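## Task

Take the red-capped tube out of the rack by the door and seat it fully in the front-row well that is second from the right on the rack by the window. Count from the front of that rack's bench and include both empty and occupied wells. The tube must never touch the floor. Every other tube must finish fully seated in its rack. The tubes are glass and break if dropped more than a few centimetres (about one well's depth) or knocked hard, which is a failure. Finish by releasing the tube and pulling the robot away, so the placement holds without the robot. The robot must not tip over or be left leaning.

## Robot and tools

Robot: TidyBot++, a mobile base 0.54 m long, 0.50 m wide and 0.38 m tall on four driven casters. It carries one seven-joint arm with a two-finger gripper. The shoulder sits 0.12 m ahead of the base centre and 0.68 m off the floor. There are two cameras. base_camera is fixed on the base and looks forward and down. wrist_camera rides on the hand and looks along it. The arm begins folded with the hand pointing down; in that state it pokes up to 0.08 m ahead of the base and the elbow rises to 1.15 m. A hand pointing straight down reaches at most about 0.94 m high, and only near the base.

Frames: the base frame has its origin on the floor below the base centre, x forward, y left, z up. hand_pose is reported in it and locates the point between the finger pads. The hand's own z axis runs along the fingers, and the fingers close along its y axis. The odometry frame is the base frame as it was when the scene began. Heading is positive to the left and runs -3.142 to 3.142. base_tilt is in degrees, positive when leaning forward or right.

execute_actions: argument actions is a list holding one action, or none (an empty list only returns state and pictures). An action may contain base, joints, or both, plus an optional speeds. Everything in one action starts at once.
- base: exactly one relative move, measured from where the base last reported itself. translate_m is metres, forward positive, -2 to 2. strafe_m is metres sideways, left positive, -2 to 2. rotate_rad is radians in place, counter-clockwise positive, -6.3 to 6.3. Moves that would take too long are refused, so break long drives into pieces.
- joints: one object for the single arm, keyed by joint name, with absolute target angles in radians, not offsets. joint_1_rad (any angle; turns the arm about vertical, positive is clockwise from above, opposite to rotate_rad). joint_2_rad shoulder, -2.249 to 2.249. joint_3_rad (any angle; upper-arm roll, about 3.14 at rest). joint_4_rad elbow, -2.579 to 2.579. joint_5_rad (any angle; forearm roll). joint_6_rad wrist, -2.099 to 2.099. joint_7_rad (any angle; hand roll; hand down, positive is counter-clockwise from above, and at 1.57 the fingers open toward the robot's left and right). gripper_pos 0 to 1, where 0 is open and 1 is closed; the finger gap is roughly 85 x (1 - gripper_pos) mm. Unbounded joints take the short way round, so turn more than half a revolution in steps. Done tolerances are ±0.039 for joints 1 to 4, ±0.056 for joints 5 to 7 and ±0.03 for the gripper.
- speeds: caps for this action only. translate_m and strafe_m 0.05 to 0.5 m/s; rotate_rad 0.1 to 1.57 rad/s. The top is the default.
- cameras: list of base_camera, wrist_camera or all; omitted or null gives all, [] gives none.
An unknown key or out-of-range number makes the whole call rejected with no motion. Anything left out of an action may still be driving toward its previous target.

Arm geometry, with joint_1_rad 0, joint_3_rad 3.14 and joint_5_rad 0: segments are 0.42 m (upper arm), 0.31 m (forearm), 0.31 m (wrist to hand point). Their tilts from vertical, forward positive, are joint_2_rad, joint_2_rad - joint_4_rad, and joint_2_rad - joint_4_rad - joint_6_rad. Sum length x sin for forward reach from the shoulder and length x cos for height above it.

wait: seconds from 0 to 10; commands nothing and returns state and pictures. zoom_image: camera (base_camera or wrist_camera) and region [x0, y0, x1, y1] in image pixels from the top-left, no larger than 504 by 504; gives a finer view of that camera's latest picture. finished_scene: scene is the number being ended (1 or 2); irreversible, and its result tells whether the goal was met and gives the next task.

Reading results: base_status and joint_status give how each motion ended. done means reached (for the base, only that the wheels turned enough, even if they slipped). off_target means it stopped short and may keep pushing. contact_stop or time_out means the target was dropped and it holds where it stopped. joint command not followed, with a cause: line, means a self-collision check refused the arm targets (the gripper still acts); not_followed joints may be retried later. on_its_own lists motion you did not command. motor_effort is a percentage of maximum, with the peak during the action in brackets. ARM HIT means the arm struck the base or itself. A torque-sensor overload freezes the arm and gripper for 10 s and skips the rest of the call while the base continues. MOTOR HOT warns of heating under load; OVER-TEMPERATURE FAULT means the arm is sagging, and affected keys show limit_stop_at_motor_heat, so resend them. A stop in one call cancels later motion calls in the same reply.

Practical points: joints often settle a little off target; correct by sending last command plus (wanted minus read). The arm sags when holding a tube, so never send a held joint its current reading. Trust cameras over hand_pose. Odometry drifts and counts slip. Avoid driving while the arm is caught on something high, hard pushes, knocking racks, and releasing a tube above the well; lower it fully, open, then back the hand and base away.

Each tool is called after "Emit:" in YAML: its name, and indented under it one key for each argument.

## Session

Emit:
execute_actions:
  actions: []

Scene clock: 0.00 s.
base_odometry: x=+0.000 y=+0.000 heading=+0.000 (m, m, rad; odometry frame)
base_tilt: forward=+0.3 right=+0.1 (deg)
base_status: not commanded
joint_positions: joint_1_rad=+0.031 joint_2_rad=-0.403 joint_3_rad=+3.176 joint_4_rad=-2.513 joint_5_rad=+0.021 joint_6_rad=-0.869 joint_7_rad=+1.558 gripper_pos=+0.000
joint_status: not commanded
motor_effort: joint_1_rad=+2 joint_2_rad=-1 joint_3_rad=-1 joint_4_rad=+14 joint_5_rad=+0 joint_6_rad=+1 joint_7_rad=+0 (%)
hand_pose: x=+0.2739 y=-0.0122 z=+0.6003 quat_wxyz=(+0.004, +0.996, -0.032, +0.081) (m; base frame)
pictures: base_camera, wrist_camera
Images, in order (width x height): base_camera 644x364, wrist_camera 644x476.

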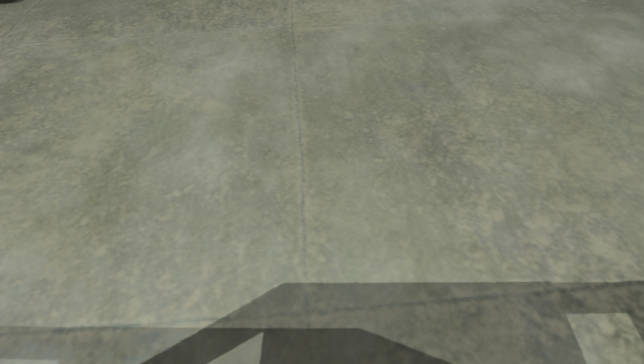

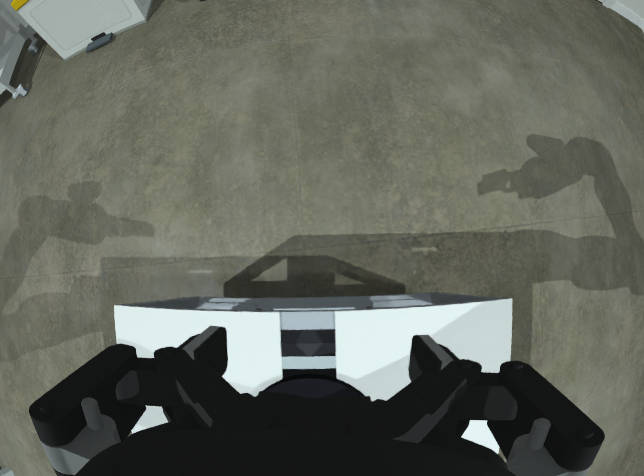

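Emit:
execute_actions:
  actions:
    - {"joints":{"joint_6_rad":0.3}}
  cameras: ["wrist_camera"]

Scene clock: 4.20 s.
base_odometry: x=+0.000 y=+0.000 heading=+0.000 (m, m, rad; odometry frame)
base_tilt: forward=+0.3 right=+0.1 (deg)
base_status: not commanded
joint_positions: joint_1_rad=+0.031 joint_2_rad=-0.403 joint_3_rad=+3.176 joint_4_rad=-2.513 joint_5_rad=+0.021 joint_6_rad=+0.275 joint_7_rad=+1.558 gripper_pos=+0.000
joint_status: all done
motor_effort: joint_1_rad=+2(1) joint_2_rad=-4(5) joint_3_rad=-1(0) joint_4_rad=+17(18) joint_5_rad=+0(0) joint_6_rad=+9(9) joint_7_rad=+0(1) (%)
hand_pose: x=+0.5240 y=-0.0241 z=+0.8262 quat_wxyz=(+0.014, +0.794, -0.024, +0.608) (m; base frame)
pictures: wrist_camera
camera_calibration (this result's frames):
wrist_camera: T_world_to_cam=[[-0.0407128, -0.998062, 0.0470513, -0.0501743], [-0.288486, -0.0333431, -0.956903, 0.990955], [0.956618, -0.0525319, -0.28657, -0.12534], [0, 0, 0, 1]] pos_world=[0.403737, -0.0236199, 0.91469]
Images, in order (width x height): wrist_camera 644x476.

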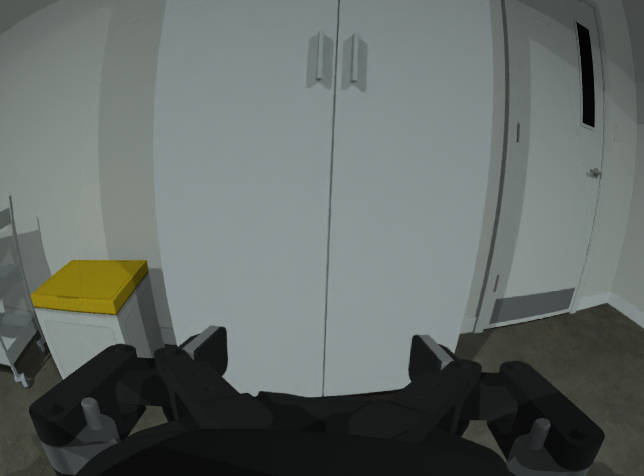

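Emit:
execute_actions:
  actions:
    - {"base":{"rotate_rad":-1.8}}

Scene clock: 8.67 s.
base_odometry: x=+0.000 y=+0.000 heading=-1.800 (m, m, rad; odometry frame)
base_tilt: forward=+0.3 right=+0.0 (deg)
base_status: done
joint_positions: joint_1_rad=+0.031 joint_2_rad=-0.403 joint_3_rad=+3.176 joint_4_rad=-2.513 joint_5_rad=+0.021 joint_6_rad=+0.275 joint_7_rad=+1.558 gripper_pos=+0.000
joint_status: not commanded
motor_effort: joint_1_rad=+2(0) joint_2_rad=-4(5) joint_3_rad=-1(0) joint_4_rad=+17(18) joint_5_rad=+0(1) joint_6_rad=+9(9) joint_7_rad=+0(0) (%)
hand_pose: x=+0.5240 y=-0.0241 z=+0.8262 quat_wxyz=(+0.014, +0.794, -0.024, +0.608) (m; base frame)
pictures: base_camera, wrist_camera
camera_calibration (this result's frames):
wrist_camera: T_world_to_cam=[[-0.0407129, -0.998062, 0.0470516, -0.0501746], [-0.288486, -0.0333434, -0.956903, 0.990955], [0.956618, -0.0525321, -0.28657, -0.12534], [0, 0, 0, 1]] pos_world=[0.403737, -0.0236199, 0.91469]
Images, in order (width x height): base_camera 644x364, wrist_camera 644x476.

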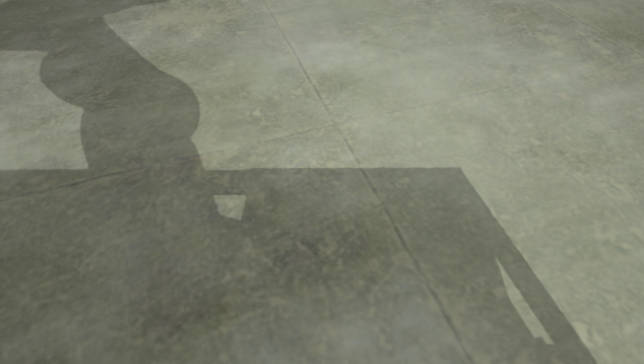

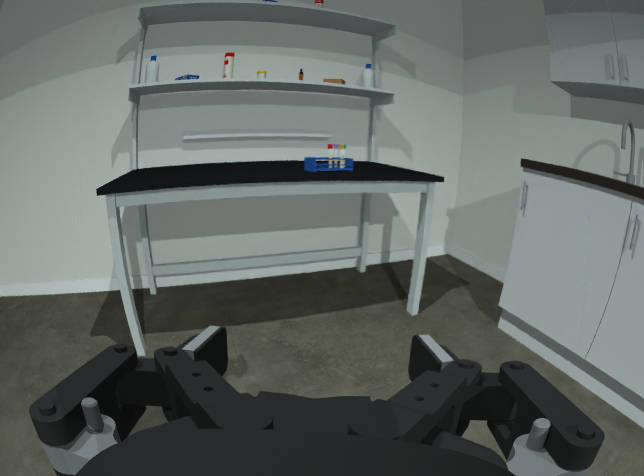

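Emit:
zoom_image:
  camera: "wrist_camera"
  region: [270, 120, 390, 200]

Region (270, 120, 390, 200) of wrist_camera's 644x476 image, scaled by 4.200.

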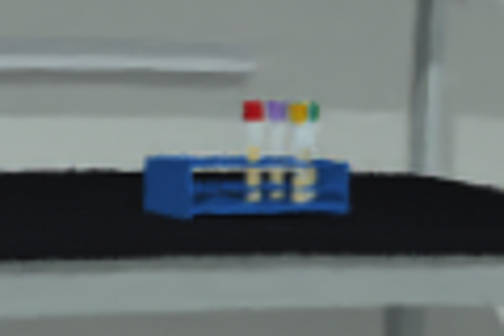

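Emit:
execute_actions:
  actions:
    - {"base":{"translate_m":0.9},"joints":{"joint_1_rad":2.7}}

Scene clock: 39.60 s.
base_odometry: x=-0.205 y=-0.876 heading=-1.800 (m, m, rad; odometry frame)
base_tilt: forward=+0.3 right=+0.1 (deg)
base_status: done
joint_positions: joint_1_rad=+2.678 joint_2_rad=-0.403 joint_3_rad=+3.176 joint_4_rad=-2.513 joint_5_rad=+0.021 joint_6_rad=+0.275 joint_7_rad=+1.558 gripper_pos=+0.000
joint_status: all done
motor_effort: joint_1_rad=+1(2) joint_2_rad=-4(5) joint_3_rad=-1(1) joint_4_rad=+17(18) joint_5_rad=+0(1) joint_6_rad=+9(10) joint_7_rad=+0(0) (%)
hand_pose: x=-0.2489 y=-0.1709 z=+0.8262 quat_wxyz=(+0.592, +0.171, -0.776, +0.135) (m; base frame)
pictures: base_camera, wrist_camera
camera_calibration (this result's frames):
wrist_camera: T_world_to_cam=[[-0.4377, 0.897889, 0.0470513, -0.00293279], [0.238128, 0.166226, -0.956903, 0.928288], [-0.867014, -0.407632, -0.28657, 0.0916722], [0, 0, 0, 1]] pos_world=[-0.142854, -0.114304, 0.91469]
Images, in order (width x height): base_camera 644x364, wrist_camera 644x476.

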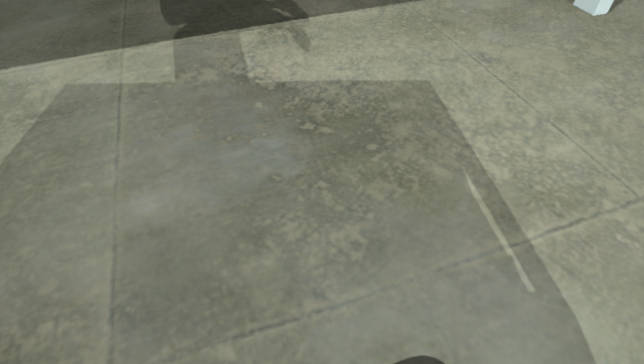

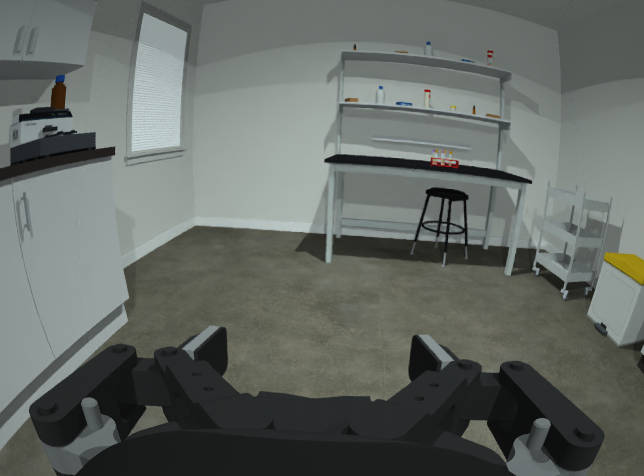

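Emit:
execute_actions:
  actions:
    - {"base":{"rotate_rad":0.325},"joints":{"joint_1_rad":0.0,"joint_2_rad":-0.116,"joint_3_rad":3.14,"joint_4_rad":-1.233,"joint_5_rad":0.0,"joint_6_rad":-1.083,"joint_7_rad":1.57}}
  cameras: []

Emit:
execute_actions:
  actions:
    - {"base":{"strafe_m":-0.42},"joints":{"joint_1_rad":-0.02,"joint_3_rad":3.12,"joint_5_rad":-0.02}}

Scene clock: 55.23 s.
base_odometry: x=-0.205 y=-0.876 heading=-1.476 (m, m, rad; odometry frame)
base_tilt: forward=+0.3 right=+0.1 (deg)
base_status: done
joint_positions: joint_1_rad=+0.021 joint_2_rad=-0.140 joint_3_rad=+3.160 joint_4_rad=-1.255 joint_5_rad=+0.021 joint_6_rad=-1.035 joint_7_rad=+1.558 gripper_pos=+0.000
joint_status: all done
motor_effort: joint_1_rad=+2(0) joint_2_rad=-13(14) joint_3_rad=+0(2) joint_4_rad=+17(19) joint_5_rad=+0(1) joint_6_rad=+8(10) joint_7_rad=+0(1) (%)
hand_pose: x=+0.6025 y=-0.0242 z=+1.0667 quat_wxyz=(+0.016, +0.879, -0.023, +0.476) (m; base frame)
pictures: none
No camera images: the call's "cameras" was empty. Leave "cameras" out to get every camera's image.

Scene clock: 57.47 s.
base_odometry: x=-0.624 y=-0.917 heading=-1.475 (m, m, rad; odometry frame)
base_tilt: forward=+0.3 right=+0.1 (deg)
base_status: done
joint_positions: joint_1_rad=-0.004 joint_2_rad=-0.140 joint_3_rad=+3.132 joint_4_rad=-1.255 joint_5_rad=+0.010 joint_6_rad=-1.035 joint_7_rad=+1.558 gripper_pos=+0.000
joint_status: all done
motor_effort: joint_1_rad=+1(1) joint_2_rad=-13(14) joint_3_rad=-1(2) joint_4_rad=+17(17) joint_5_rad=+0(1) joint_6_rad=+8(8) joint_7_rad=+0(0) (%)
hand_pose: x=+0.6030 y=+0.0056 z=+1.0663 quat_wxyz=(-0.001, +0.880, +0.001, +0.476) (m; base frame)
pictures: base_camera, wrist_camera
camera_calibration (this result's frames):
wrist_camera: T_world_to_cam=[[0.0324183, -0.998362, 0.04714, -0.0727474], [-0.568574, -0.0572109, -0.82064, 1.26822], [0.821993, -0.000198824, -0.569498, 0.251947], [0, 0, 0, 1]] pos_world=[0.516336, -0.0000223003, 1.18766]
Images, in order (width x height): base_camera 644x364, wrist_camera 644x476.

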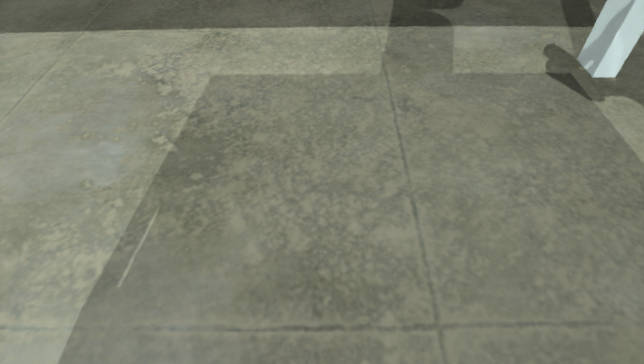

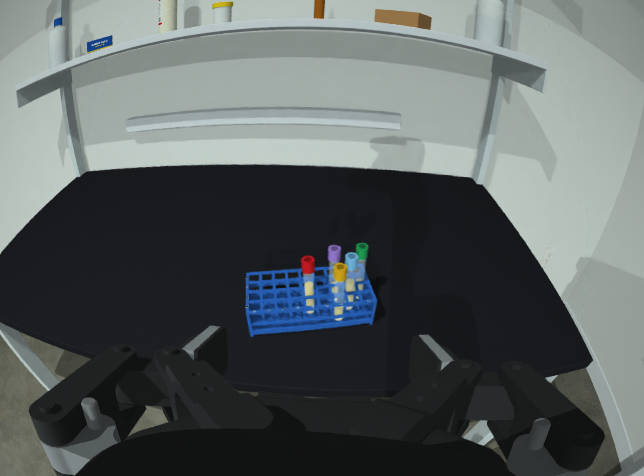

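Emit:
zoom_image:
  camera: "wrist_camera"
  region: [235, 230, 395, 350]

Region (235, 230, 395, 350) of wrist_camera's 644x476 image, scaled by 3.150; it fills the top 378 rows of this view, and the rest is white.

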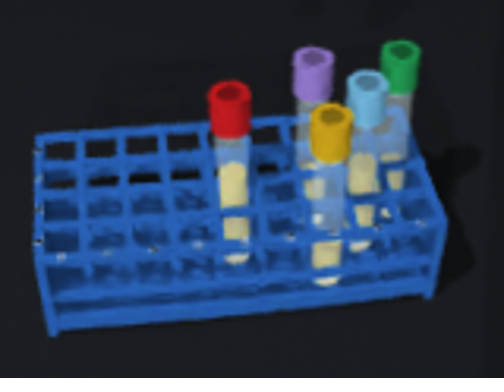

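Emit:
execute_actions:
  actions:
    - {"base":{"translate_m":0.09},"joints":{"joint_2_rad":0.02,"joint_4_rad":-1.70,"joint_5_rad":-0.03,"joint_6_rad":-0.525,"joint_7_rad":-1.578,"gripper_pos":0.5}}
  cameras: ["wrist_camera"]

Scene clock: 104.67 s.
base_odometry: x=-0.615 y=-1.007 heading=-1.475 (m, m, rad; odometry frame)
base_tilt: forward=+0.3 right=+0.1 (deg)
base_status: done
joint_positions: joint_1_rad=-0.004 joint_2_rad=+0.001 joint_3_rad=+3.132 joint_4_rad=-1.682 joint_5_rad=+0.006 joint_6_rad=-0.573 joint_7_rad=-1.574 gripper_pos=+0.500
joint_status: all done
motor_effort: joint_1_rad=+1(2) joint_2_rad=-19(19) joint_3_rad=+0(0) joint_4_rad=+18(19) joint_5_rad=+0(1) joint_6_rad=+7(8) joint_7_rad=+0(1) (%)
hand_pose: x=+0.6728 y=+0.0077 z=+0.8702 quat_wxyz=(-0.428, +0.006, -0.904, -0.001) (m; base frame)
pictures: wrist_camera
camera_calibration (this result's frames):
wrist_camera: T_world_to_cam=[[-0.0479115, 0.997772, -0.0464254, 0.0563485], [0.610426, 0.0660378, 0.789316, -1.04809], [0.790623, 0.00947809, -0.61223, 0.141171], [0, 0, 0, 1]] pos_world=[0.530866, 0.0116524, 0.916316]
Images, in order (width x height): wrist_camera 644x476.

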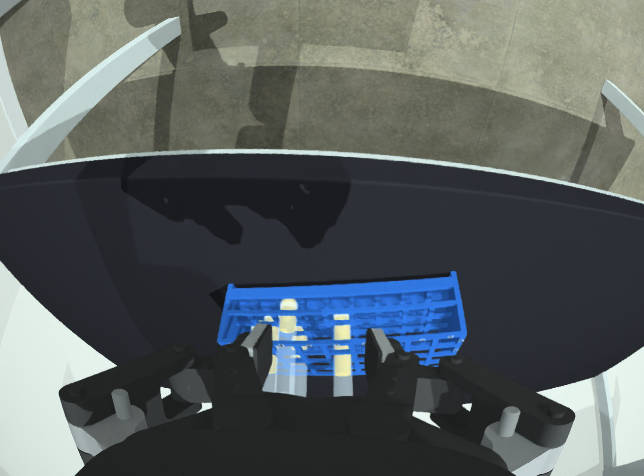

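Emit:
execute_actions:
  actions:
    - {"base":{"strafe_m":0.019},"joints":{"joint_6_rad":-0.455}}
  cameras: []

Emit:
execute_actions:
  actions:
    - {"base":{"translate_m":0.055},"joints":{"gripper_pos":0.55}}
  cameras: ["wrist_camera"]

Scene clock: 122.33 s.
base_odometry: x=-0.596 y=-1.005 heading=-1.475 (m, m, rad; odometry frame)
base_tilt: forward=+0.3 right=+0.1 (deg)
base_status: done
joint_positions: joint_1_rad=-0.008 joint_2_rad=+0.002 joint_3_rad=+3.130 joint_4_rad=-1.683 joint_5_rad=+0.005 joint_6_rad=-0.495 joint_7_rad=-1.574 gripper_pos=+0.500
joint_status: all done
motor_effort: joint_1_rad=+1(2) joint_2_rad=-19(21) joint_3_rad=+0(3) joint_4_rad=+19(19) joint_5_rad=+0(1) joint_6_rad=+7(9) joint_7_rad=+0(0) (%)
hand_pose: x=+0.6872 y=+0.0120 z=+0.8885 quat_wxyz=(-0.463, +0.009, -0.887, -0.003) (m; base frame)
pictures: none
No camera images: the call's "cameras" was empty. Leave "cameras" out to get every camera's image.

Scene clock: 123.37 s.
base_odometry: x=-0.591 y=-1.060 heading=-1.475 (m, m, rad; odometry frame)
base_tilt: forward=+0.2 right=+0.1 (deg)
base_status: done
joint_positions: joint_1_rad=-0.008 joint_2_rad=+0.014 joint_3_rad=+3.130 joint_4_rad=-1.684 joint_5_rad=+0.005 joint_6_rad=-0.494 joint_7_rad=-1.574 gripper_pos=+0.550
joint_status: all done
motor_effort: joint_1_rad=+0(0) joint_2_rad=-19(21) joint_3_rad=+0(0) joint_4_rad=+18(20) joint_5_rad=+0(0) joint_6_rad=+7(8) joint_7_rad=+0(0) (%)
hand_pose: x=+0.6896 y=+0.0120 z=+0.8812 quat_wxyz=(-0.457, +0.009, -0.890, -0.003) (m; base frame)
pictures: wrist_camera
camera_calibration (this result's frames):
wrist_camera: T_world_to_cam=[[-0.0519044, 0.997538, -0.0471502, 0.0567525], [0.558898, 0.0681435, 0.826432, -1.06444], [0.827611, 0.0165433, -0.561059, 0.0638835], [0, 0, 0, 1]] pos_world=[0.544986, 0.0148648, 0.918203]
Images, in order (width x height): wrist_camera 644x476.

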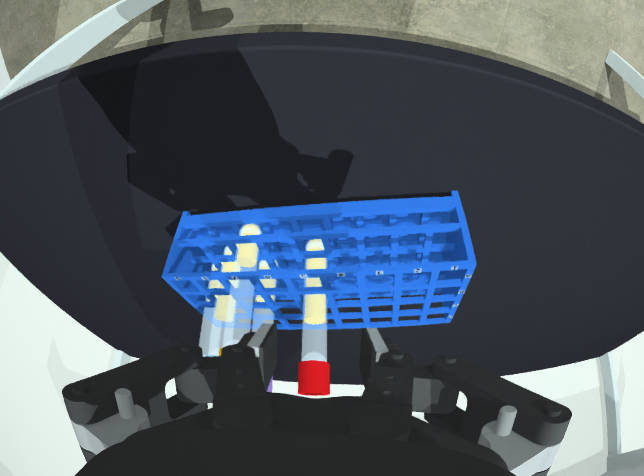

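Emit:
execute_actions:
  actions:
    - {"base":{"translate_m":0.036},"joints":{"joint_1_rad":-0.003,"joint_2_rad":0.010,"joint_3_rad":3.135,"joint_5_rad":0.0,"joint_4_rad":-1.68,"joint_6_rad":-0.494}}
  cameras: ["wrist_camera"]

Scene clock: 133.67 s.
base_odometry: x=-0.587 y=-1.096 heading=-1.475 (m, m, rad; odometry frame)
base_tilt: forward=+0.3 right=+0.1 (deg)
base_status: done
joint_positions: joint_1_rad=-0.008 joint_2_rad=+0.015 joint_3_rad=+3.130 joint_4_rad=-1.684 joint_5_rad=+0.005 joint_6_rad=-0.494 joint_7_rad=-1.574 gripper_pos=+0.550
joint_status: all done
motor_effort: joint_1_rad=+1(3) joint_2_rad=-19(24) joint_3_rad=-1(0) joint_4_rad=+18(20) joint_5_rad=+0(0) joint_6_rad=+7(7) joint_7_rad=+0(0) (%)
hand_pose: x=+0.6898 y=+0.0120 z=+0.8810 quat_wxyz=(-0.457, +0.009, -0.890, -0.003) (m; base frame)
pictures: wrist_camera
camera_calibration (this result's frames):
wrist_camera: T_world_to_cam=[[-0.0518154, 0.997544, -0.0471317, 0.0567339], [0.55918, 0.0680838, 0.826246, -1.06442], [0.827425, 0.0164572, -0.561334, 0.0639704], [0, 0, 0, 1]] pos_world=[0.545214, 0.0148227, 0.918059]
Images, in order (width x height): wrist_camera 644x476.

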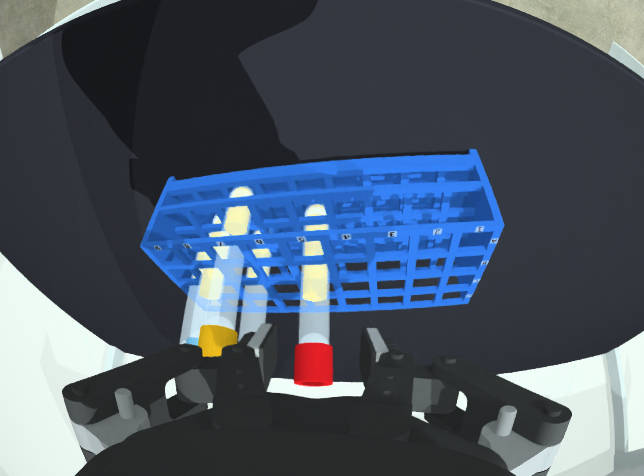

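Emit:
execute_actions:
  actions:
    - {"base":{"strafe_m":-0.003},"joints":{"gripper_pos":0.72}}
  cameras: ["wrist_camera"]

Emit:
zoom_image:
  camera: "wrist_camera"
  region: [220, 260, 420, 410]

Scene clock: 138.50 s.
base_odometry: x=-0.590 y=-1.096 heading=-1.474 (m, m, rad; odometry frame)
base_tilt: forward=+0.3 right=+0.1 (deg)
base_status: done
joint_positions: joint_1_rad=-0.008 joint_2_rad=+0.015 joint_3_rad=+3.130 joint_4_rad=-1.684 joint_5_rad=+0.005 joint_6_rad=-0.494 joint_7_rad=-1.574 gripper_pos=+0.720
joint_status: all done
motor_effort: joint_1_rad=+0(3) joint_2_rad=-19(20) joint_3_rad=-2(4) joint_4_rad=+18(19) joint_5_rad=+0(1) joint_6_rad=+7(7) joint_7_rad=+0(0) (%)
hand_pose: x=+0.6898 y=+0.0119 z=+0.8810 quat_wxyz=(-0.457, +0.009, -0.890, -0.003) (m; base frame)
pictures: wrist_camera
camera_calibration (this result's frames):
wrist_camera: T_world_to_cam=[[-0.0516746, 0.997551, -0.0471332, 0.0567183], [0.55919, 0.068006, 0.826246, -1.06443], [0.827428, 0.0163395, -0.561334, 0.0639692], [0, 0, 0, 1]] pos_world=[0.545217, 0.0147628, 0.918059]
Images, in order (width x height): wrist_camera 644x476.

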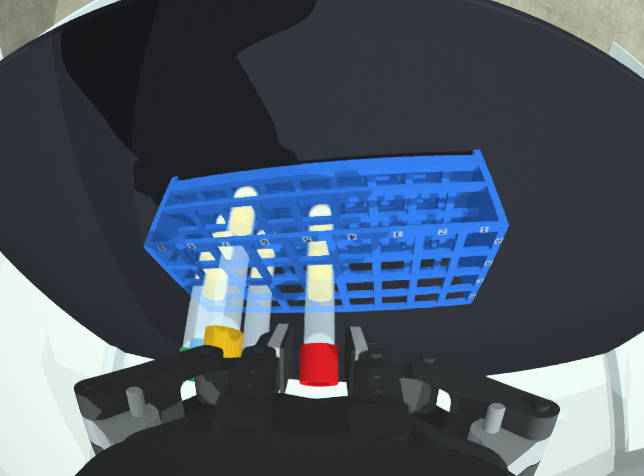

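Region (220, 260, 420, 410) of wrist_camera's 644x476 image, scaled by 2.520; it fills the top 378 rows of this view, and the rest is white.

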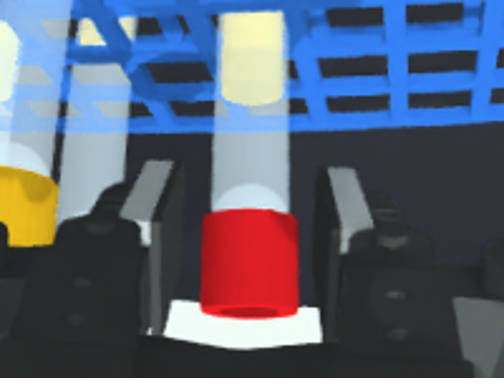

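Emit:
execute_actions:
  actions:
    - {"base":{"translate_m":0.007}}
  cameras: []

Emit:
execute_actions:
  actions:
    - {"joints":{"gripper_pos":1.0}}
  cameras: ["wrist_camera"]

Scene clock: 144.93 s.
base_odometry: x=-0.589 y=-1.103 heading=-1.475 (m, m, rad; odometry frame)
base_tilt: forward=+0.3 right=+0.1 (deg)
base_status: done
joint_positions: joint_1_rad=-0.008 joint_2_rad=+0.015 joint_3_rad=+3.130 joint_4_rad=-1.684 joint_5_rad=+0.005 joint_6_rad=-0.494 joint_7_rad=-1.574 gripper_pos=+0.720
joint_status: not commanded
motor_effort: joint_1_rad=+1(2) joint_2_rad=-19(23) joint_3_rad=-1(1) joint_4_rad=+19(19) joint_5_rad=+0(0) joint_6_rad=+8(8) joint_7_rad=+0(0) (%)
hand_pose: x=+0.6898 y=+0.0119 z=+0.8810 quat_wxyz=(-0.457, +0.009, -0.890, -0.003) (m; base frame)
pictures: none
No camera images: the call's "cameras" was empty. Leave "cameras" out to get every camera's image.

Scene clock: 145.60 s.
base_odometry: x=-0.589 y=-1.103 heading=-1.475 (m, m, rad; odometry frame)
base_tilt: forward=+0.3 right=+0.1 (deg)
base_status: not commanded
joint_positions: joint_1_rad=-0.008 joint_2_rad=+0.015 joint_3_rad=+3.130 joint_4_rad=-1.684 joint_5_rad=+0.005 joint_6_rad=-0.494 joint_7_rad=-1.574 gripper_pos=+0.843
joint_status: gripper_pos off_target (ended at +0.843, target +1.000)
motor_effort: joint_1_rad=+1(1) joint_2_rad=-18(20) joint_3_rad=-1(2) joint_4_rad=+19(19) joint_5_rad=+0(0) joint_6_rad=+8(8) joint_7_rad=+0(0) (%)
hand_pose: x=+0.6897 y=+0.0119 z=+0.8813 quat_wxyz=(-0.457, +0.009, -0.889, -0.003) (m; base frame)
pictures: wrist_camera
camera_calibration (this result's frames):
wrist_camera: T_world_to_cam=[[-0.0516521, 0.997551, -0.0471539, 0.0567296], [0.558794, 0.0680027, 0.826514, -1.06456], [0.827697, 0.0163419, -0.560938, 0.0636668], [0, 0, 0, 1]] pos_world=[0.545104, 0.014762, 0.918263]
Images, in order (width x height): wrist_camera 644x476.

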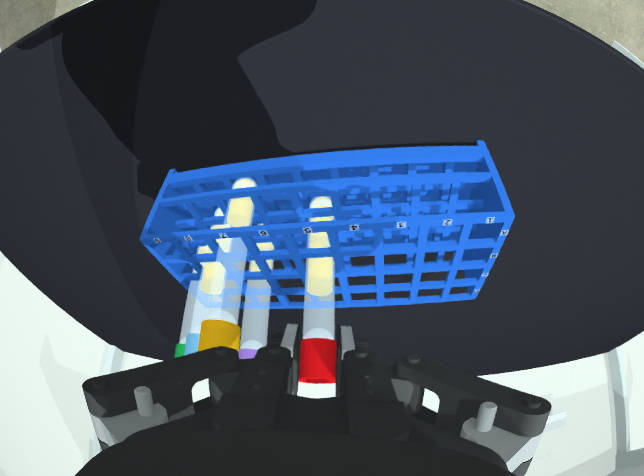

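Emit:
execute_actions:
  actions:
    - {"joints":{"joint_4_rad":-1.605,"joint_6_rad":-0.597}}
  cameras: ["wrist_camera"]

Scene clock: 152.30 s.
base_odometry: x=-0.589 y=-1.103 heading=-1.475 (m, m, rad; odometry frame)
base_tilt: forward=+0.3 right=+0.2 (deg)
base_status: not commanded
joint_positions: joint_1_rad=-0.008 joint_2_rad=+0.015 joint_3_rad=+3.130 joint_4_rad=-1.623 joint_5_rad=+0.005 joint_6_rad=-0.552 joint_7_rad=-1.574 gripper_pos=+0.843
joint_status: all done
motor_effort: joint_1_rad=+2(2) joint_2_rad=-20(20) joint_3_rad=-1(0) joint_4_rad=+18(21) joint_5_rad=+0(0) joint_6_rad=+8(8) joint_7_rad=+0(0) (%)
hand_pose: x=+0.6922 y=+0.0119 z=+0.9013 quat_wxyz=(-0.458, +0.008, -0.889, -0.003) (m; base frame)
pictures: wrist_camera
camera_calibration (this result's frames):
wrist_camera: T_world_to_cam=[[-0.0512087, 0.997568, -0.0472919, 0.0576483], [0.555911, 0.0678124, 0.828471, -1.08225], [0.829663, 0.0161349, -0.558031, 0.0688482], [0, 0, 0, 1]] pos_world=[0.547467, 0.0147712, 0.937761]
Images, in order (width x height): wrist_camera 644x476.

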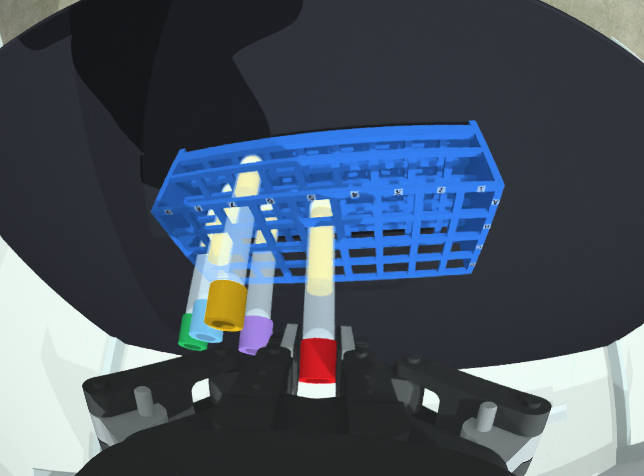

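Works well. Continue lifting.

Emit:
execute_actions:
  actions:
    - {"joints":{"joint_4_rad":-1.455,"joint_6_rad":-0.752}}
  cameras: ["wrist_camera"]

Scene clock: 155.03 s.
base_odometry: x=-0.589 y=-1.103 heading=-1.475 (m, m, rad; odometry frame)
base_tilt: forward=+0.3 right=+0.1 (deg)
base_status: not commanded
joint_positions: joint_1_rad=-0.008 joint_2_rad=+0.015 joint_3_rad=+3.130 joint_4_rad=-1.472 joint_5_rad=+0.005 joint_6_rad=-0.705 joint_7_rad=-1.574 gripper_pos=+0.843
joint_status: all done
motor_effort: joint_1_rad=+2(3) joint_2_rad=-20(21) joint_3_rad=-1(0) joint_4_rad=+19(19) joint_5_rad=+0(0) joint_6_rad=+8(7) joint_7_rad=+0(0) (%)
hand_pose: x=+0.6913 y=+0.0117 z=+0.9479 quat_wxyz=(-0.457, +0.008, -0.889, -0.003) (m; base frame)
pictures: wrist_camera
camera_calibration (this result's frames):
wrist_camera: T_world_to_cam=[[-0.0505957, 0.997603, -0.0472023, 0.0595089], [0.558166, 0.067438, 0.826984, -1.12049], [0.828185, 0.0154952, -0.56024, 0.098729], [0, 0, 0, 1]] pos_world=[0.546663, 0.0146675, 0.984748]
Images, in order (width x height): wrist_camera 644x476.

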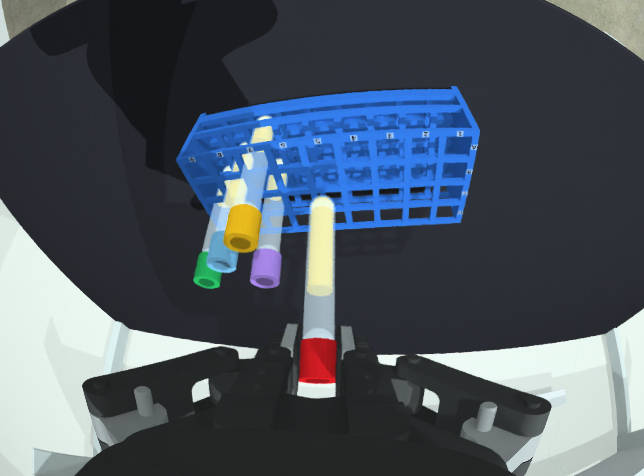

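Emit:
zoom_image:
  camera: "wrist_camera"
  region: [240, 120, 400, 240]

Region (240, 120, 400, 240) of wrist_camera's 644x476 image, scaled by 3.150; it fills the top 378 rows of this view, and the rest is white.

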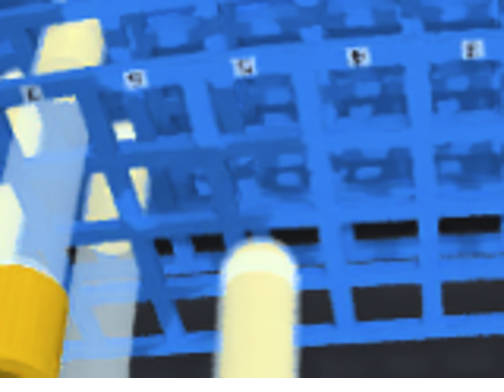

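Emit:
execute_actions:
  actions:
    - {"base":{"rotate_rad":2.674},"joints":{"joint_4_rad":-1.472,"joint_6_rad":-0.705}}

Scene clock: 173.33 s.
base_odometry: x=-0.590 y=-1.103 heading=+1.199 (m, m, rad; odometry frame)
base_tilt: forward=+0.3 right=+0.1 (deg)
base_status: done
joint_positions: joint_1_rad=-0.007 joint_2_rad=+0.015 joint_3_rad=+3.131 joint_4_rad=-1.472 joint_5_rad=+0.005 joint_6_rad=-0.705 joint_7_rad=-1.574 gripper_pos=+0.843
joint_status: all done
motor_effort: joint_1_rad=+1(3) joint_2_rad=-19(24) joint_3_rad=-1(4) joint_4_rad=+19(19) joint_5_rad=+0(1) joint_6_rad=+7(8) joint_7_rad=+0(0) (%)
hand_pose: x=+0.6913 y=+0.0105 z=+0.9478 quat_wxyz=(-0.457, +0.007, -0.889, -0.003) (m; base frame)
pictures: base_camera, wrist_camera
camera_calibration (this result's frames):
wrist_camera: T_world_to_cam=[[-0.0485682, 0.997703, -0.0472159, 0.0592753], [0.558455, 0.0663173, 0.82688, -1.12042], [0.828112, 0.0137922, -0.560393, 0.0988942], [0, 0, 0, 1]] pos_world=[0.546686, 0.0138, 0.984669]
Images, in order (width x height): base_camera 644x364, wrist_camera 644x476.

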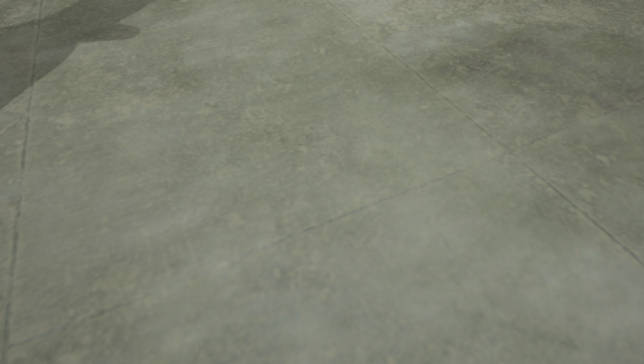

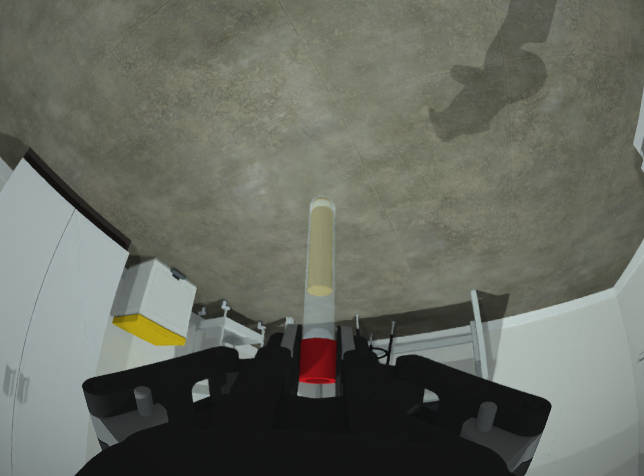

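Emit:
execute_actions:
  actions:
    - {"base":{"translate_m":2.0}}

Scene clock: 181.03 s.
base_odometry: x=+0.135 y=+0.761 heading=+1.200 (m, m, rad; odometry frame)
base_tilt: forward=+0.3 right=+0.1 (deg)
base_status: done
joint_positions: joint_1_rad=-0.007 joint_2_rad=+0.014 joint_3_rad=+3.131 joint_4_rad=-1.472 joint_5_rad=+0.005 joint_6_rad=-0.705 joint_7_rad=-1.574 gripper_pos=+0.843
joint_status: not commanded
motor_effort: joint_1_rad=+1(1) joint_2_rad=-19(23) joint_3_rad=-1(2) joint_4_rad=+19(20) joint_5_rad=+0(0) joint_6_rad=+8(8) joint_7_rad=+1(0) (%)
hand_pose: x=+0.6911 y=+0.0105 z=+0.9482 quat_wxyz=(-0.458, +0.007, -0.889, -0.003) (m; base frame)
pictures: base_camera, wrist_camera
camera_calibration (this result's frames):
wrist_camera: T_world_to_cam=[[-0.0485275, 0.997704, -0.0472506, 0.0592938], [0.557753, 0.0663116, 0.827354, -1.12066], [0.828587, 0.0137953, -0.55969, 0.0983579], [0, 0, 0, 1]] pos_world=[0.546429, 0.0137981, 0.985032]
Images, in order (width x height): base_camera 644x364, wrist_camera 644x476.

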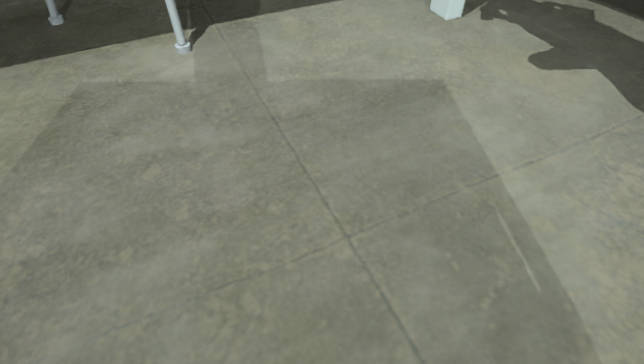

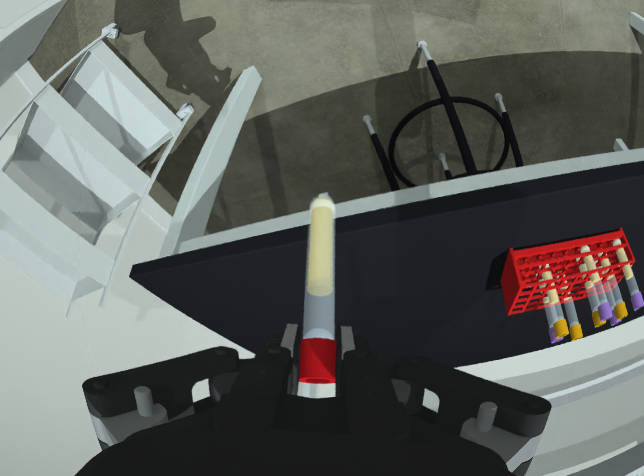

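Emit:
zoom_image:
  camera: "wrist_camera"
  region: [484, 220, 644, 350]

Region (484, 220, 644, 350) of wrist_camera's 644x476 image, scaled by 3.150; it fills the top 410 rows of this view, and the rest is white.

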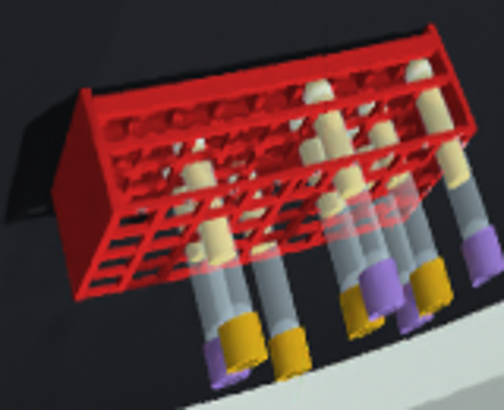

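Emit:
execute_actions:
  actions:
    - {"base":{"rotate_rad":0.31}}
  cameras: []

Emit:
execute_actions:
  actions:
    - {"base":{"translate_m":0.13}}

Scene clock: 198.30 s.
base_odometry: x=+0.135 y=+0.761 heading=+1.509 (m, m, rad; odometry frame)
base_tilt: forward=+0.2 right=+0.1 (deg)
base_status: done
joint_positions: joint_1_rad=-0.009 joint_2_rad=+0.014 joint_3_rad=+3.129 joint_4_rad=-1.472 joint_5_rad=+0.005 joint_6_rad=-0.705 joint_7_rad=-1.574 gripper_pos=+0.843
joint_status: not commanded
motor_effort: joint_1_rad=+2(5) joint_2_rad=-20(21) joint_3_rad=-1(3) joint_4_rad=+19(19) joint_5_rad=+0(1) joint_6_rad=+8(8) joint_7_rad=+0(0) (%)
hand_pose: x=+0.6910 y=+0.0132 z=+0.9482 quat_wxyz=(-0.458, +0.009, -0.889, -0.004) (m; base frame)
pictures: none
No camera images: the call's "cameras" was empty. Leave "cameras" out to get every camera's image.

Scene clock: 199.70 s.
base_odometry: x=+0.143 y=+0.891 heading=+1.510 (m, m, rad; odometry frame)
base_tilt: forward=+0.3 right=+0.1 (deg)
base_status: done
joint_positions: joint_1_rad=-0.009 joint_2_rad=+0.017 joint_3_rad=+3.129 joint_4_rad=-1.472 joint_5_rad=+0.005 joint_6_rad=-0.705 joint_7_rad=-1.574 gripper_pos=+0.843
joint_status: not commanded
motor_effort: joint_1_rad=+2(2) joint_2_rad=-19(24) joint_3_rad=-1(0) joint_4_rad=+19(19) joint_5_rad=+0(0) joint_6_rad=+8(8) joint_7_rad=+0(0) (%)
hand_pose: x=+0.6917 y=+0.0132 z=+0.9466 quat_wxyz=(-0.456, +0.009, -0.890, -0.004) (m; base frame)
pictures: base_camera, wrist_camera
camera_calibration (this result's frames):
wrist_camera: T_world_to_cam=[[-0.0533931, 0.997462, -0.0470929, 0.0597641], [0.559761, 0.0689507, 0.82578, -1.11981], [0.826932, 0.0177302, -0.562022, 0.10017], [0, 0, 0, 1]] pos_world=[0.547182, 0.0158231, 0.983828]
Images, in order (width x height): base_camera 644x364, wrist_camera 644x476.

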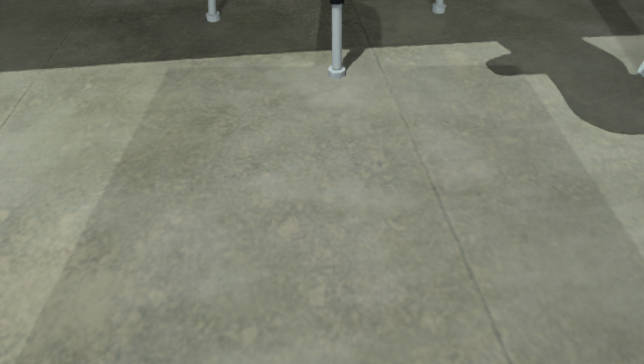

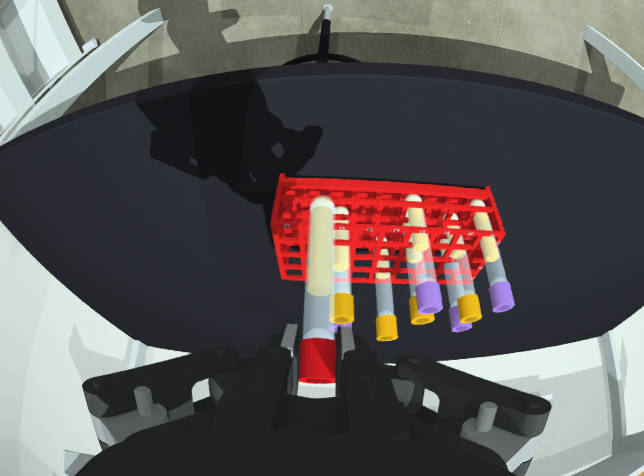

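Emit:
zoom_image:
  camera: "wrist_camera"
  region: [260, 165, 520, 350]

Region (260, 165, 520, 350) of wrist_camera's 644x476 image, scaled by 1.938; it fills the top 359 rows of this view, and the rest is white.

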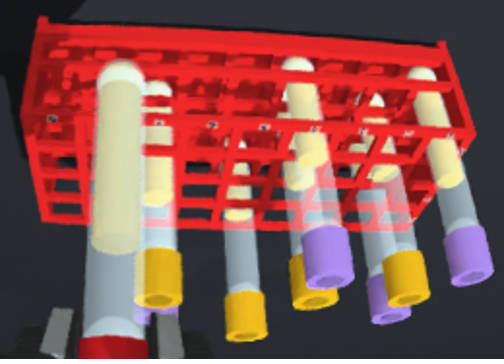

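Emit:
execute_actions:
  actions:
    - {"base":{"strafe_m":-0.43},"joints":{"joint_1_rad":-0.86}}
  cameras: []

Emit:
execute_actions:
  actions:
    - {"base":{"translate_m":0.22},"joints":{"joint_1_rad":-0.842}}

Scene clock: 240.07 s.
base_odometry: x=+0.572 y=+0.865 heading=+1.511 (m, m, rad; odometry frame)
base_tilt: forward=+0.2 right=+0.1 (deg)
base_status: done
joint_positions: joint_1_rad=-0.837 joint_2_rad=+0.017 joint_3_rad=+3.129 joint_4_rad=-1.472 joint_5_rad=+0.005 joint_6_rad=-0.705 joint_7_rad=-1.574 gripper_pos=+0.843
joint_status: all done
motor_effort: joint_1_rad=+2(3) joint_2_rad=-20(21) joint_3_rad=-1(2) joint_4_rad=+19(19) joint_5_rad=+0(1) joint_6_rad=+7(7) joint_7_rad=+0(0) (%)
hand_pose: x=+0.4968 y=+0.4307 z=+0.9466 quat_wxyz=(-0.416, +0.366, -0.811, -0.187) (m; base frame)
pictures: none
No camera images: the call's "cameras" was empty. Leave "cameras" out to get every camera's image.

Scene clock: 241.77 s.
base_odometry: x=+0.586 y=+1.085 heading=+1.511 (m, m, rad; odometry frame)
base_tilt: forward=+0.2 right=+0.1 (deg)
base_status: done
joint_positions: joint_1_rad=-0.837 joint_2_rad=+0.016 joint_3_rad=+3.129 joint_4_rad=-1.472 joint_5_rad=+0.005 joint_6_rad=-0.705 joint_7_rad=-1.574 gripper_pos=+0.843
joint_status: all done
motor_effort: joint_1_rad=+2(3) joint_2_rad=-19(22) joint_3_rad=-1(2) joint_4_rad=+19(20) joint_5_rad=+0(0) joint_6_rad=+8(7) joint_7_rad=+0(0) (%)
hand_pose: x=+0.4969 y=+0.4305 z=+0.9468 quat_wxyz=(-0.416, +0.366, -0.811, -0.187) (m; base frame)
pictures: base_camera, wrist_camera
camera_calibration (this result's frames):
wrist_camera: T_world_to_cam=[[-0.770331, 0.635902, -0.0471124, 0.145093], [0.328035, 0.458571, 0.825897, -1.09232], [0.546794, 0.620759, -0.561849, 0.133382], [0, 0, 0, 1]] pos_world=[0.397156, 0.325841, 0.983917]
Images, in order (width x height): base_camera 644x364, wrist_camera 644x476.

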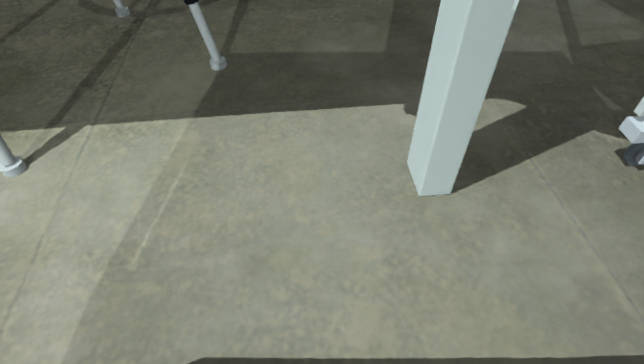

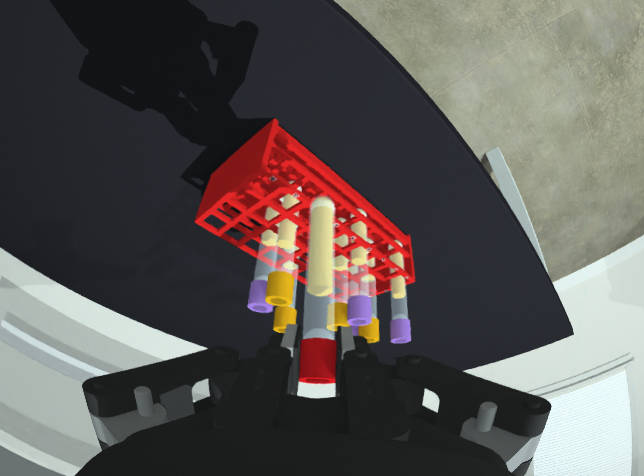

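Emit:
zoom_image:
  camera: "wrist_camera"
  region: [220, 140, 360, 250]

Region (220, 140, 360, 250) of wrist_camera's 644x476 image, scaled by 3.600; it fills the top 396 rows of this view, and the rest is white.

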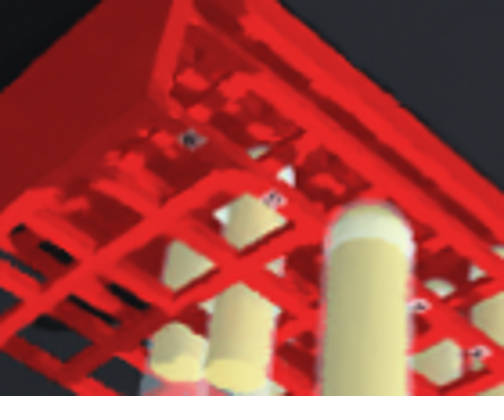

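Emit:
execute_actions:
  actions:
    - {"base":{"translate_m":0.036},"joints":{"joint_1_rad":-0.837}}
  cameras: ["wrist_camera"]

Emit:
zoom_image:
  camera: "wrist_camera"
  region: [250, 120, 390, 230]

Scene clock: 250.13 s.
base_odometry: x=+0.588 y=+1.121 heading=+1.510 (m, m, rad; odometry frame)
base_tilt: forward=+0.2 right=+0.2 (deg)
base_status: done
joint_positions: joint_1_rad=-0.837 joint_2_rad=+0.017 joint_3_rad=+3.130 joint_4_rad=-1.472 joint_5_rad=+0.005 joint_6_rad=-0.705 joint_7_rad=-1.574 gripper_pos=+0.843
joint_status: all done
motor_effort: joint_1_rad=+1(1) joint_2_rad=-19(23) joint_3_rad=+0(2) joint_4_rad=+18(19) joint_5_rad=+0(1) joint_6_rad=+8(8) joint_7_rad=+0(0) (%)
hand_pose: x=+0.4973 y=+0.4303 z=+0.9466 quat_wxyz=(-0.416, +0.366, -0.811, -0.187) (m; base frame)
pictures: wrist_camera
camera_calibration (this result's frames):
wrist_camera: T_world_to_cam=[[-0.769885, 0.636442, -0.0471123, 0.14504], [0.328505, 0.458508, 0.825745, -1.09227], [0.54714, 0.620252, -0.562072, 0.133486], [0, 0, 0, 1]] pos_world=[0.397446, 0.325711, 0.983801]
Images, in order (width x height): wrist_camera 644x476.

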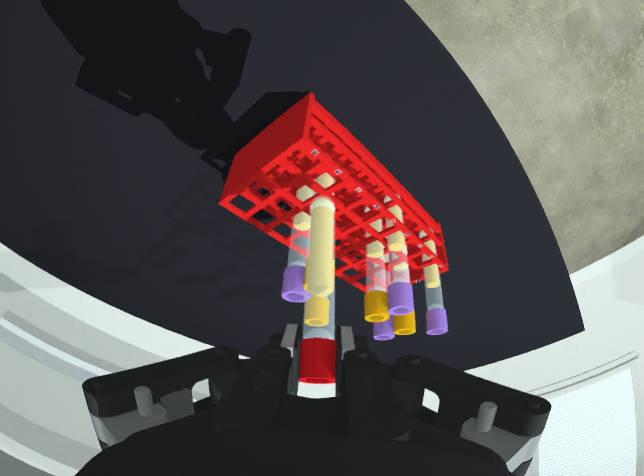

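Region (250, 120, 390, 230) of wrist_camera's 644x476 image, scaled by 3.600; it fills the top 396 rows of this view, and the rest is white.

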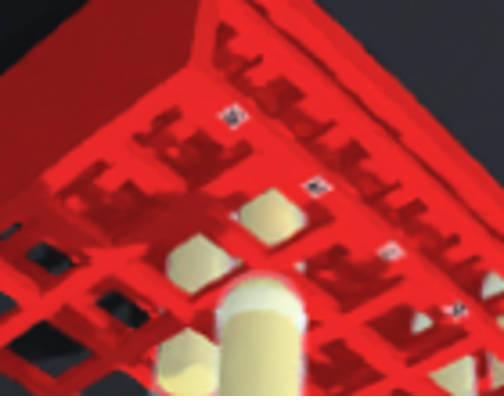

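Emit:
execute_actions:
  actions:
    - {"joints":{"joint_4_rad":-1.545,"joint_6_rad":-0.604}}
  cameras: ["wrist_camera"]

Emit:
zoom_image:
  camera: "wrist_camera"
  region: [250, 140, 390, 250]

Scene clock: 255.77 s.
base_odometry: x=+0.588 y=+1.121 heading=+1.510 (m, m, rad; odometry frame)
base_tilt: forward=+0.3 right=+0.1 (deg)
base_status: not commanded
joint_positions: joint_1_rad=-0.837 joint_2_rad=+0.017 joint_3_rad=+3.130 joint_4_rad=-1.532 joint_5_rad=+0.005 joint_6_rad=-0.652 joint_7_rad=-1.574 gripper_pos=+0.843
joint_status: all done
motor_effort: joint_1_rad=+0(1) joint_2_rad=-20(20) joint_3_rad=-1(1) joint_4_rad=+19(20) joint_5_rad=+0(0) joint_6_rad=+8(8) joint_7_rad=+0(0) (%)
hand_pose: x=+0.4972 y=+0.4302 z=+0.9263 quat_wxyz=(-0.414, +0.367, -0.812, -0.186) (m; base frame)
pictures: wrist_camera
camera_calibration (this result's frames):
wrist_camera: T_world_to_cam=[[-0.77024, 0.636025, -0.0469356, 0.144206], [0.331698, 0.462375, 0.822305, -1.07551], [0.544709, 0.617803, -0.567108, 0.12912], [0, 0, 0, 1]] pos_world=[0.397486, 0.325802, 0.964394]
Images, in order (width x height): wrist_camera 644x476.

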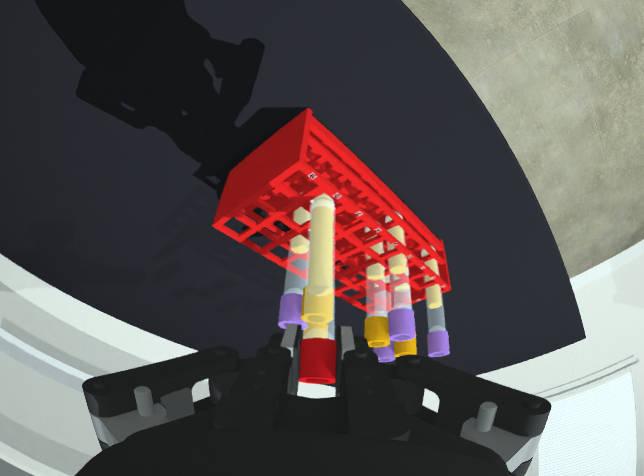

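Region (250, 140, 390, 250) of wrist_camera's 644x476 image, scaled by 3.600; it fills the top 396 rows of this view, and the rest is white.

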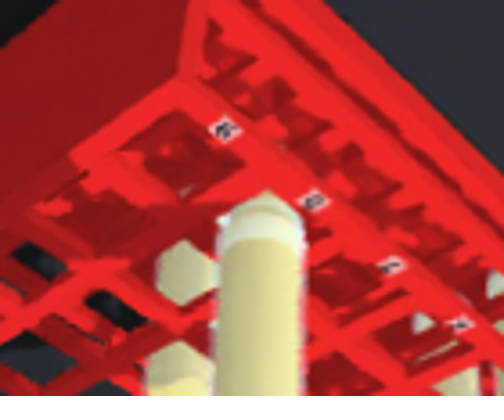

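Emit:
execute_actions:
  actions:
    - {"base":{"strafe_m":0.001},"joints":{"joint_4_rad":-1.585,"joint_6_rad":-0.557}}
  cameras: ["wrist_camera"]

Emit:
zoom_image:
  camera: "wrist_camera"
  region: [250, 160, 390, 270]

Scene clock: 264.13 s.
base_odometry: x=+0.587 y=+1.121 heading=+1.510 (m, m, rad; odometry frame)
base_tilt: forward=+0.3 right=+0.2 (deg)
base_status: done
joint_positions: joint_1_rad=-0.837 joint_2_rad=+0.016 joint_3_rad=+3.130 joint_4_rad=-1.568 joint_5_rad=+0.005 joint_6_rad=-0.606 joint_7_rad=-1.574 gripper_pos=+0.843
joint_status: all done
motor_effort: joint_1_rad=+1(5) joint_2_rad=-20(23) joint_3_rad=-1(2) joint_4_rad=+19(20) joint_5_rad=+0(1) joint_6_rad=+8(8) joint_7_rad=+0(0) (%)
hand_pose: x=+0.4983 y=+0.4316 z=+0.9177 quat_wxyz=(-0.418, +0.366, -0.810, -0.188) (m; base frame)
pictures: wrist_camera
camera_calibration (this result's frames):
wrist_camera: T_world_to_cam=[[-0.770066, 0.636211, -0.0472541, 0.143926], [0.326139, 0.45625, 0.827931, -1.0692], [0.548298, 0.62215, -0.558836, 0.111569], [0, 0, 0, 1]] pos_world=[0.398369, 0.326845, 0.954377]
Images, in order (width x height): wrist_camera 644x476.

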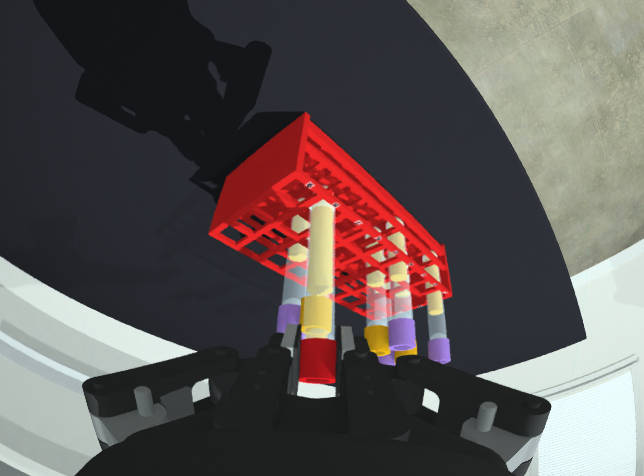

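Region (250, 160, 390, 270) of wrist_camera's 644x476 image, scaled by 3.600; it fills the top 396 rows of this view, and the rest is white.

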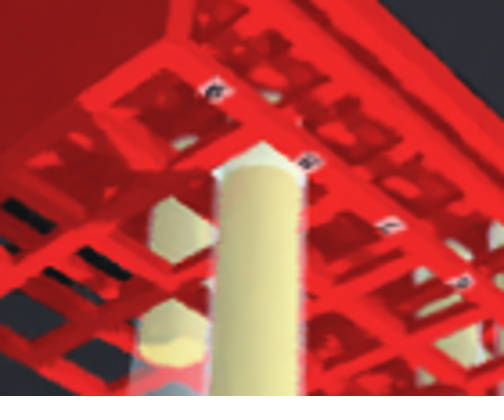

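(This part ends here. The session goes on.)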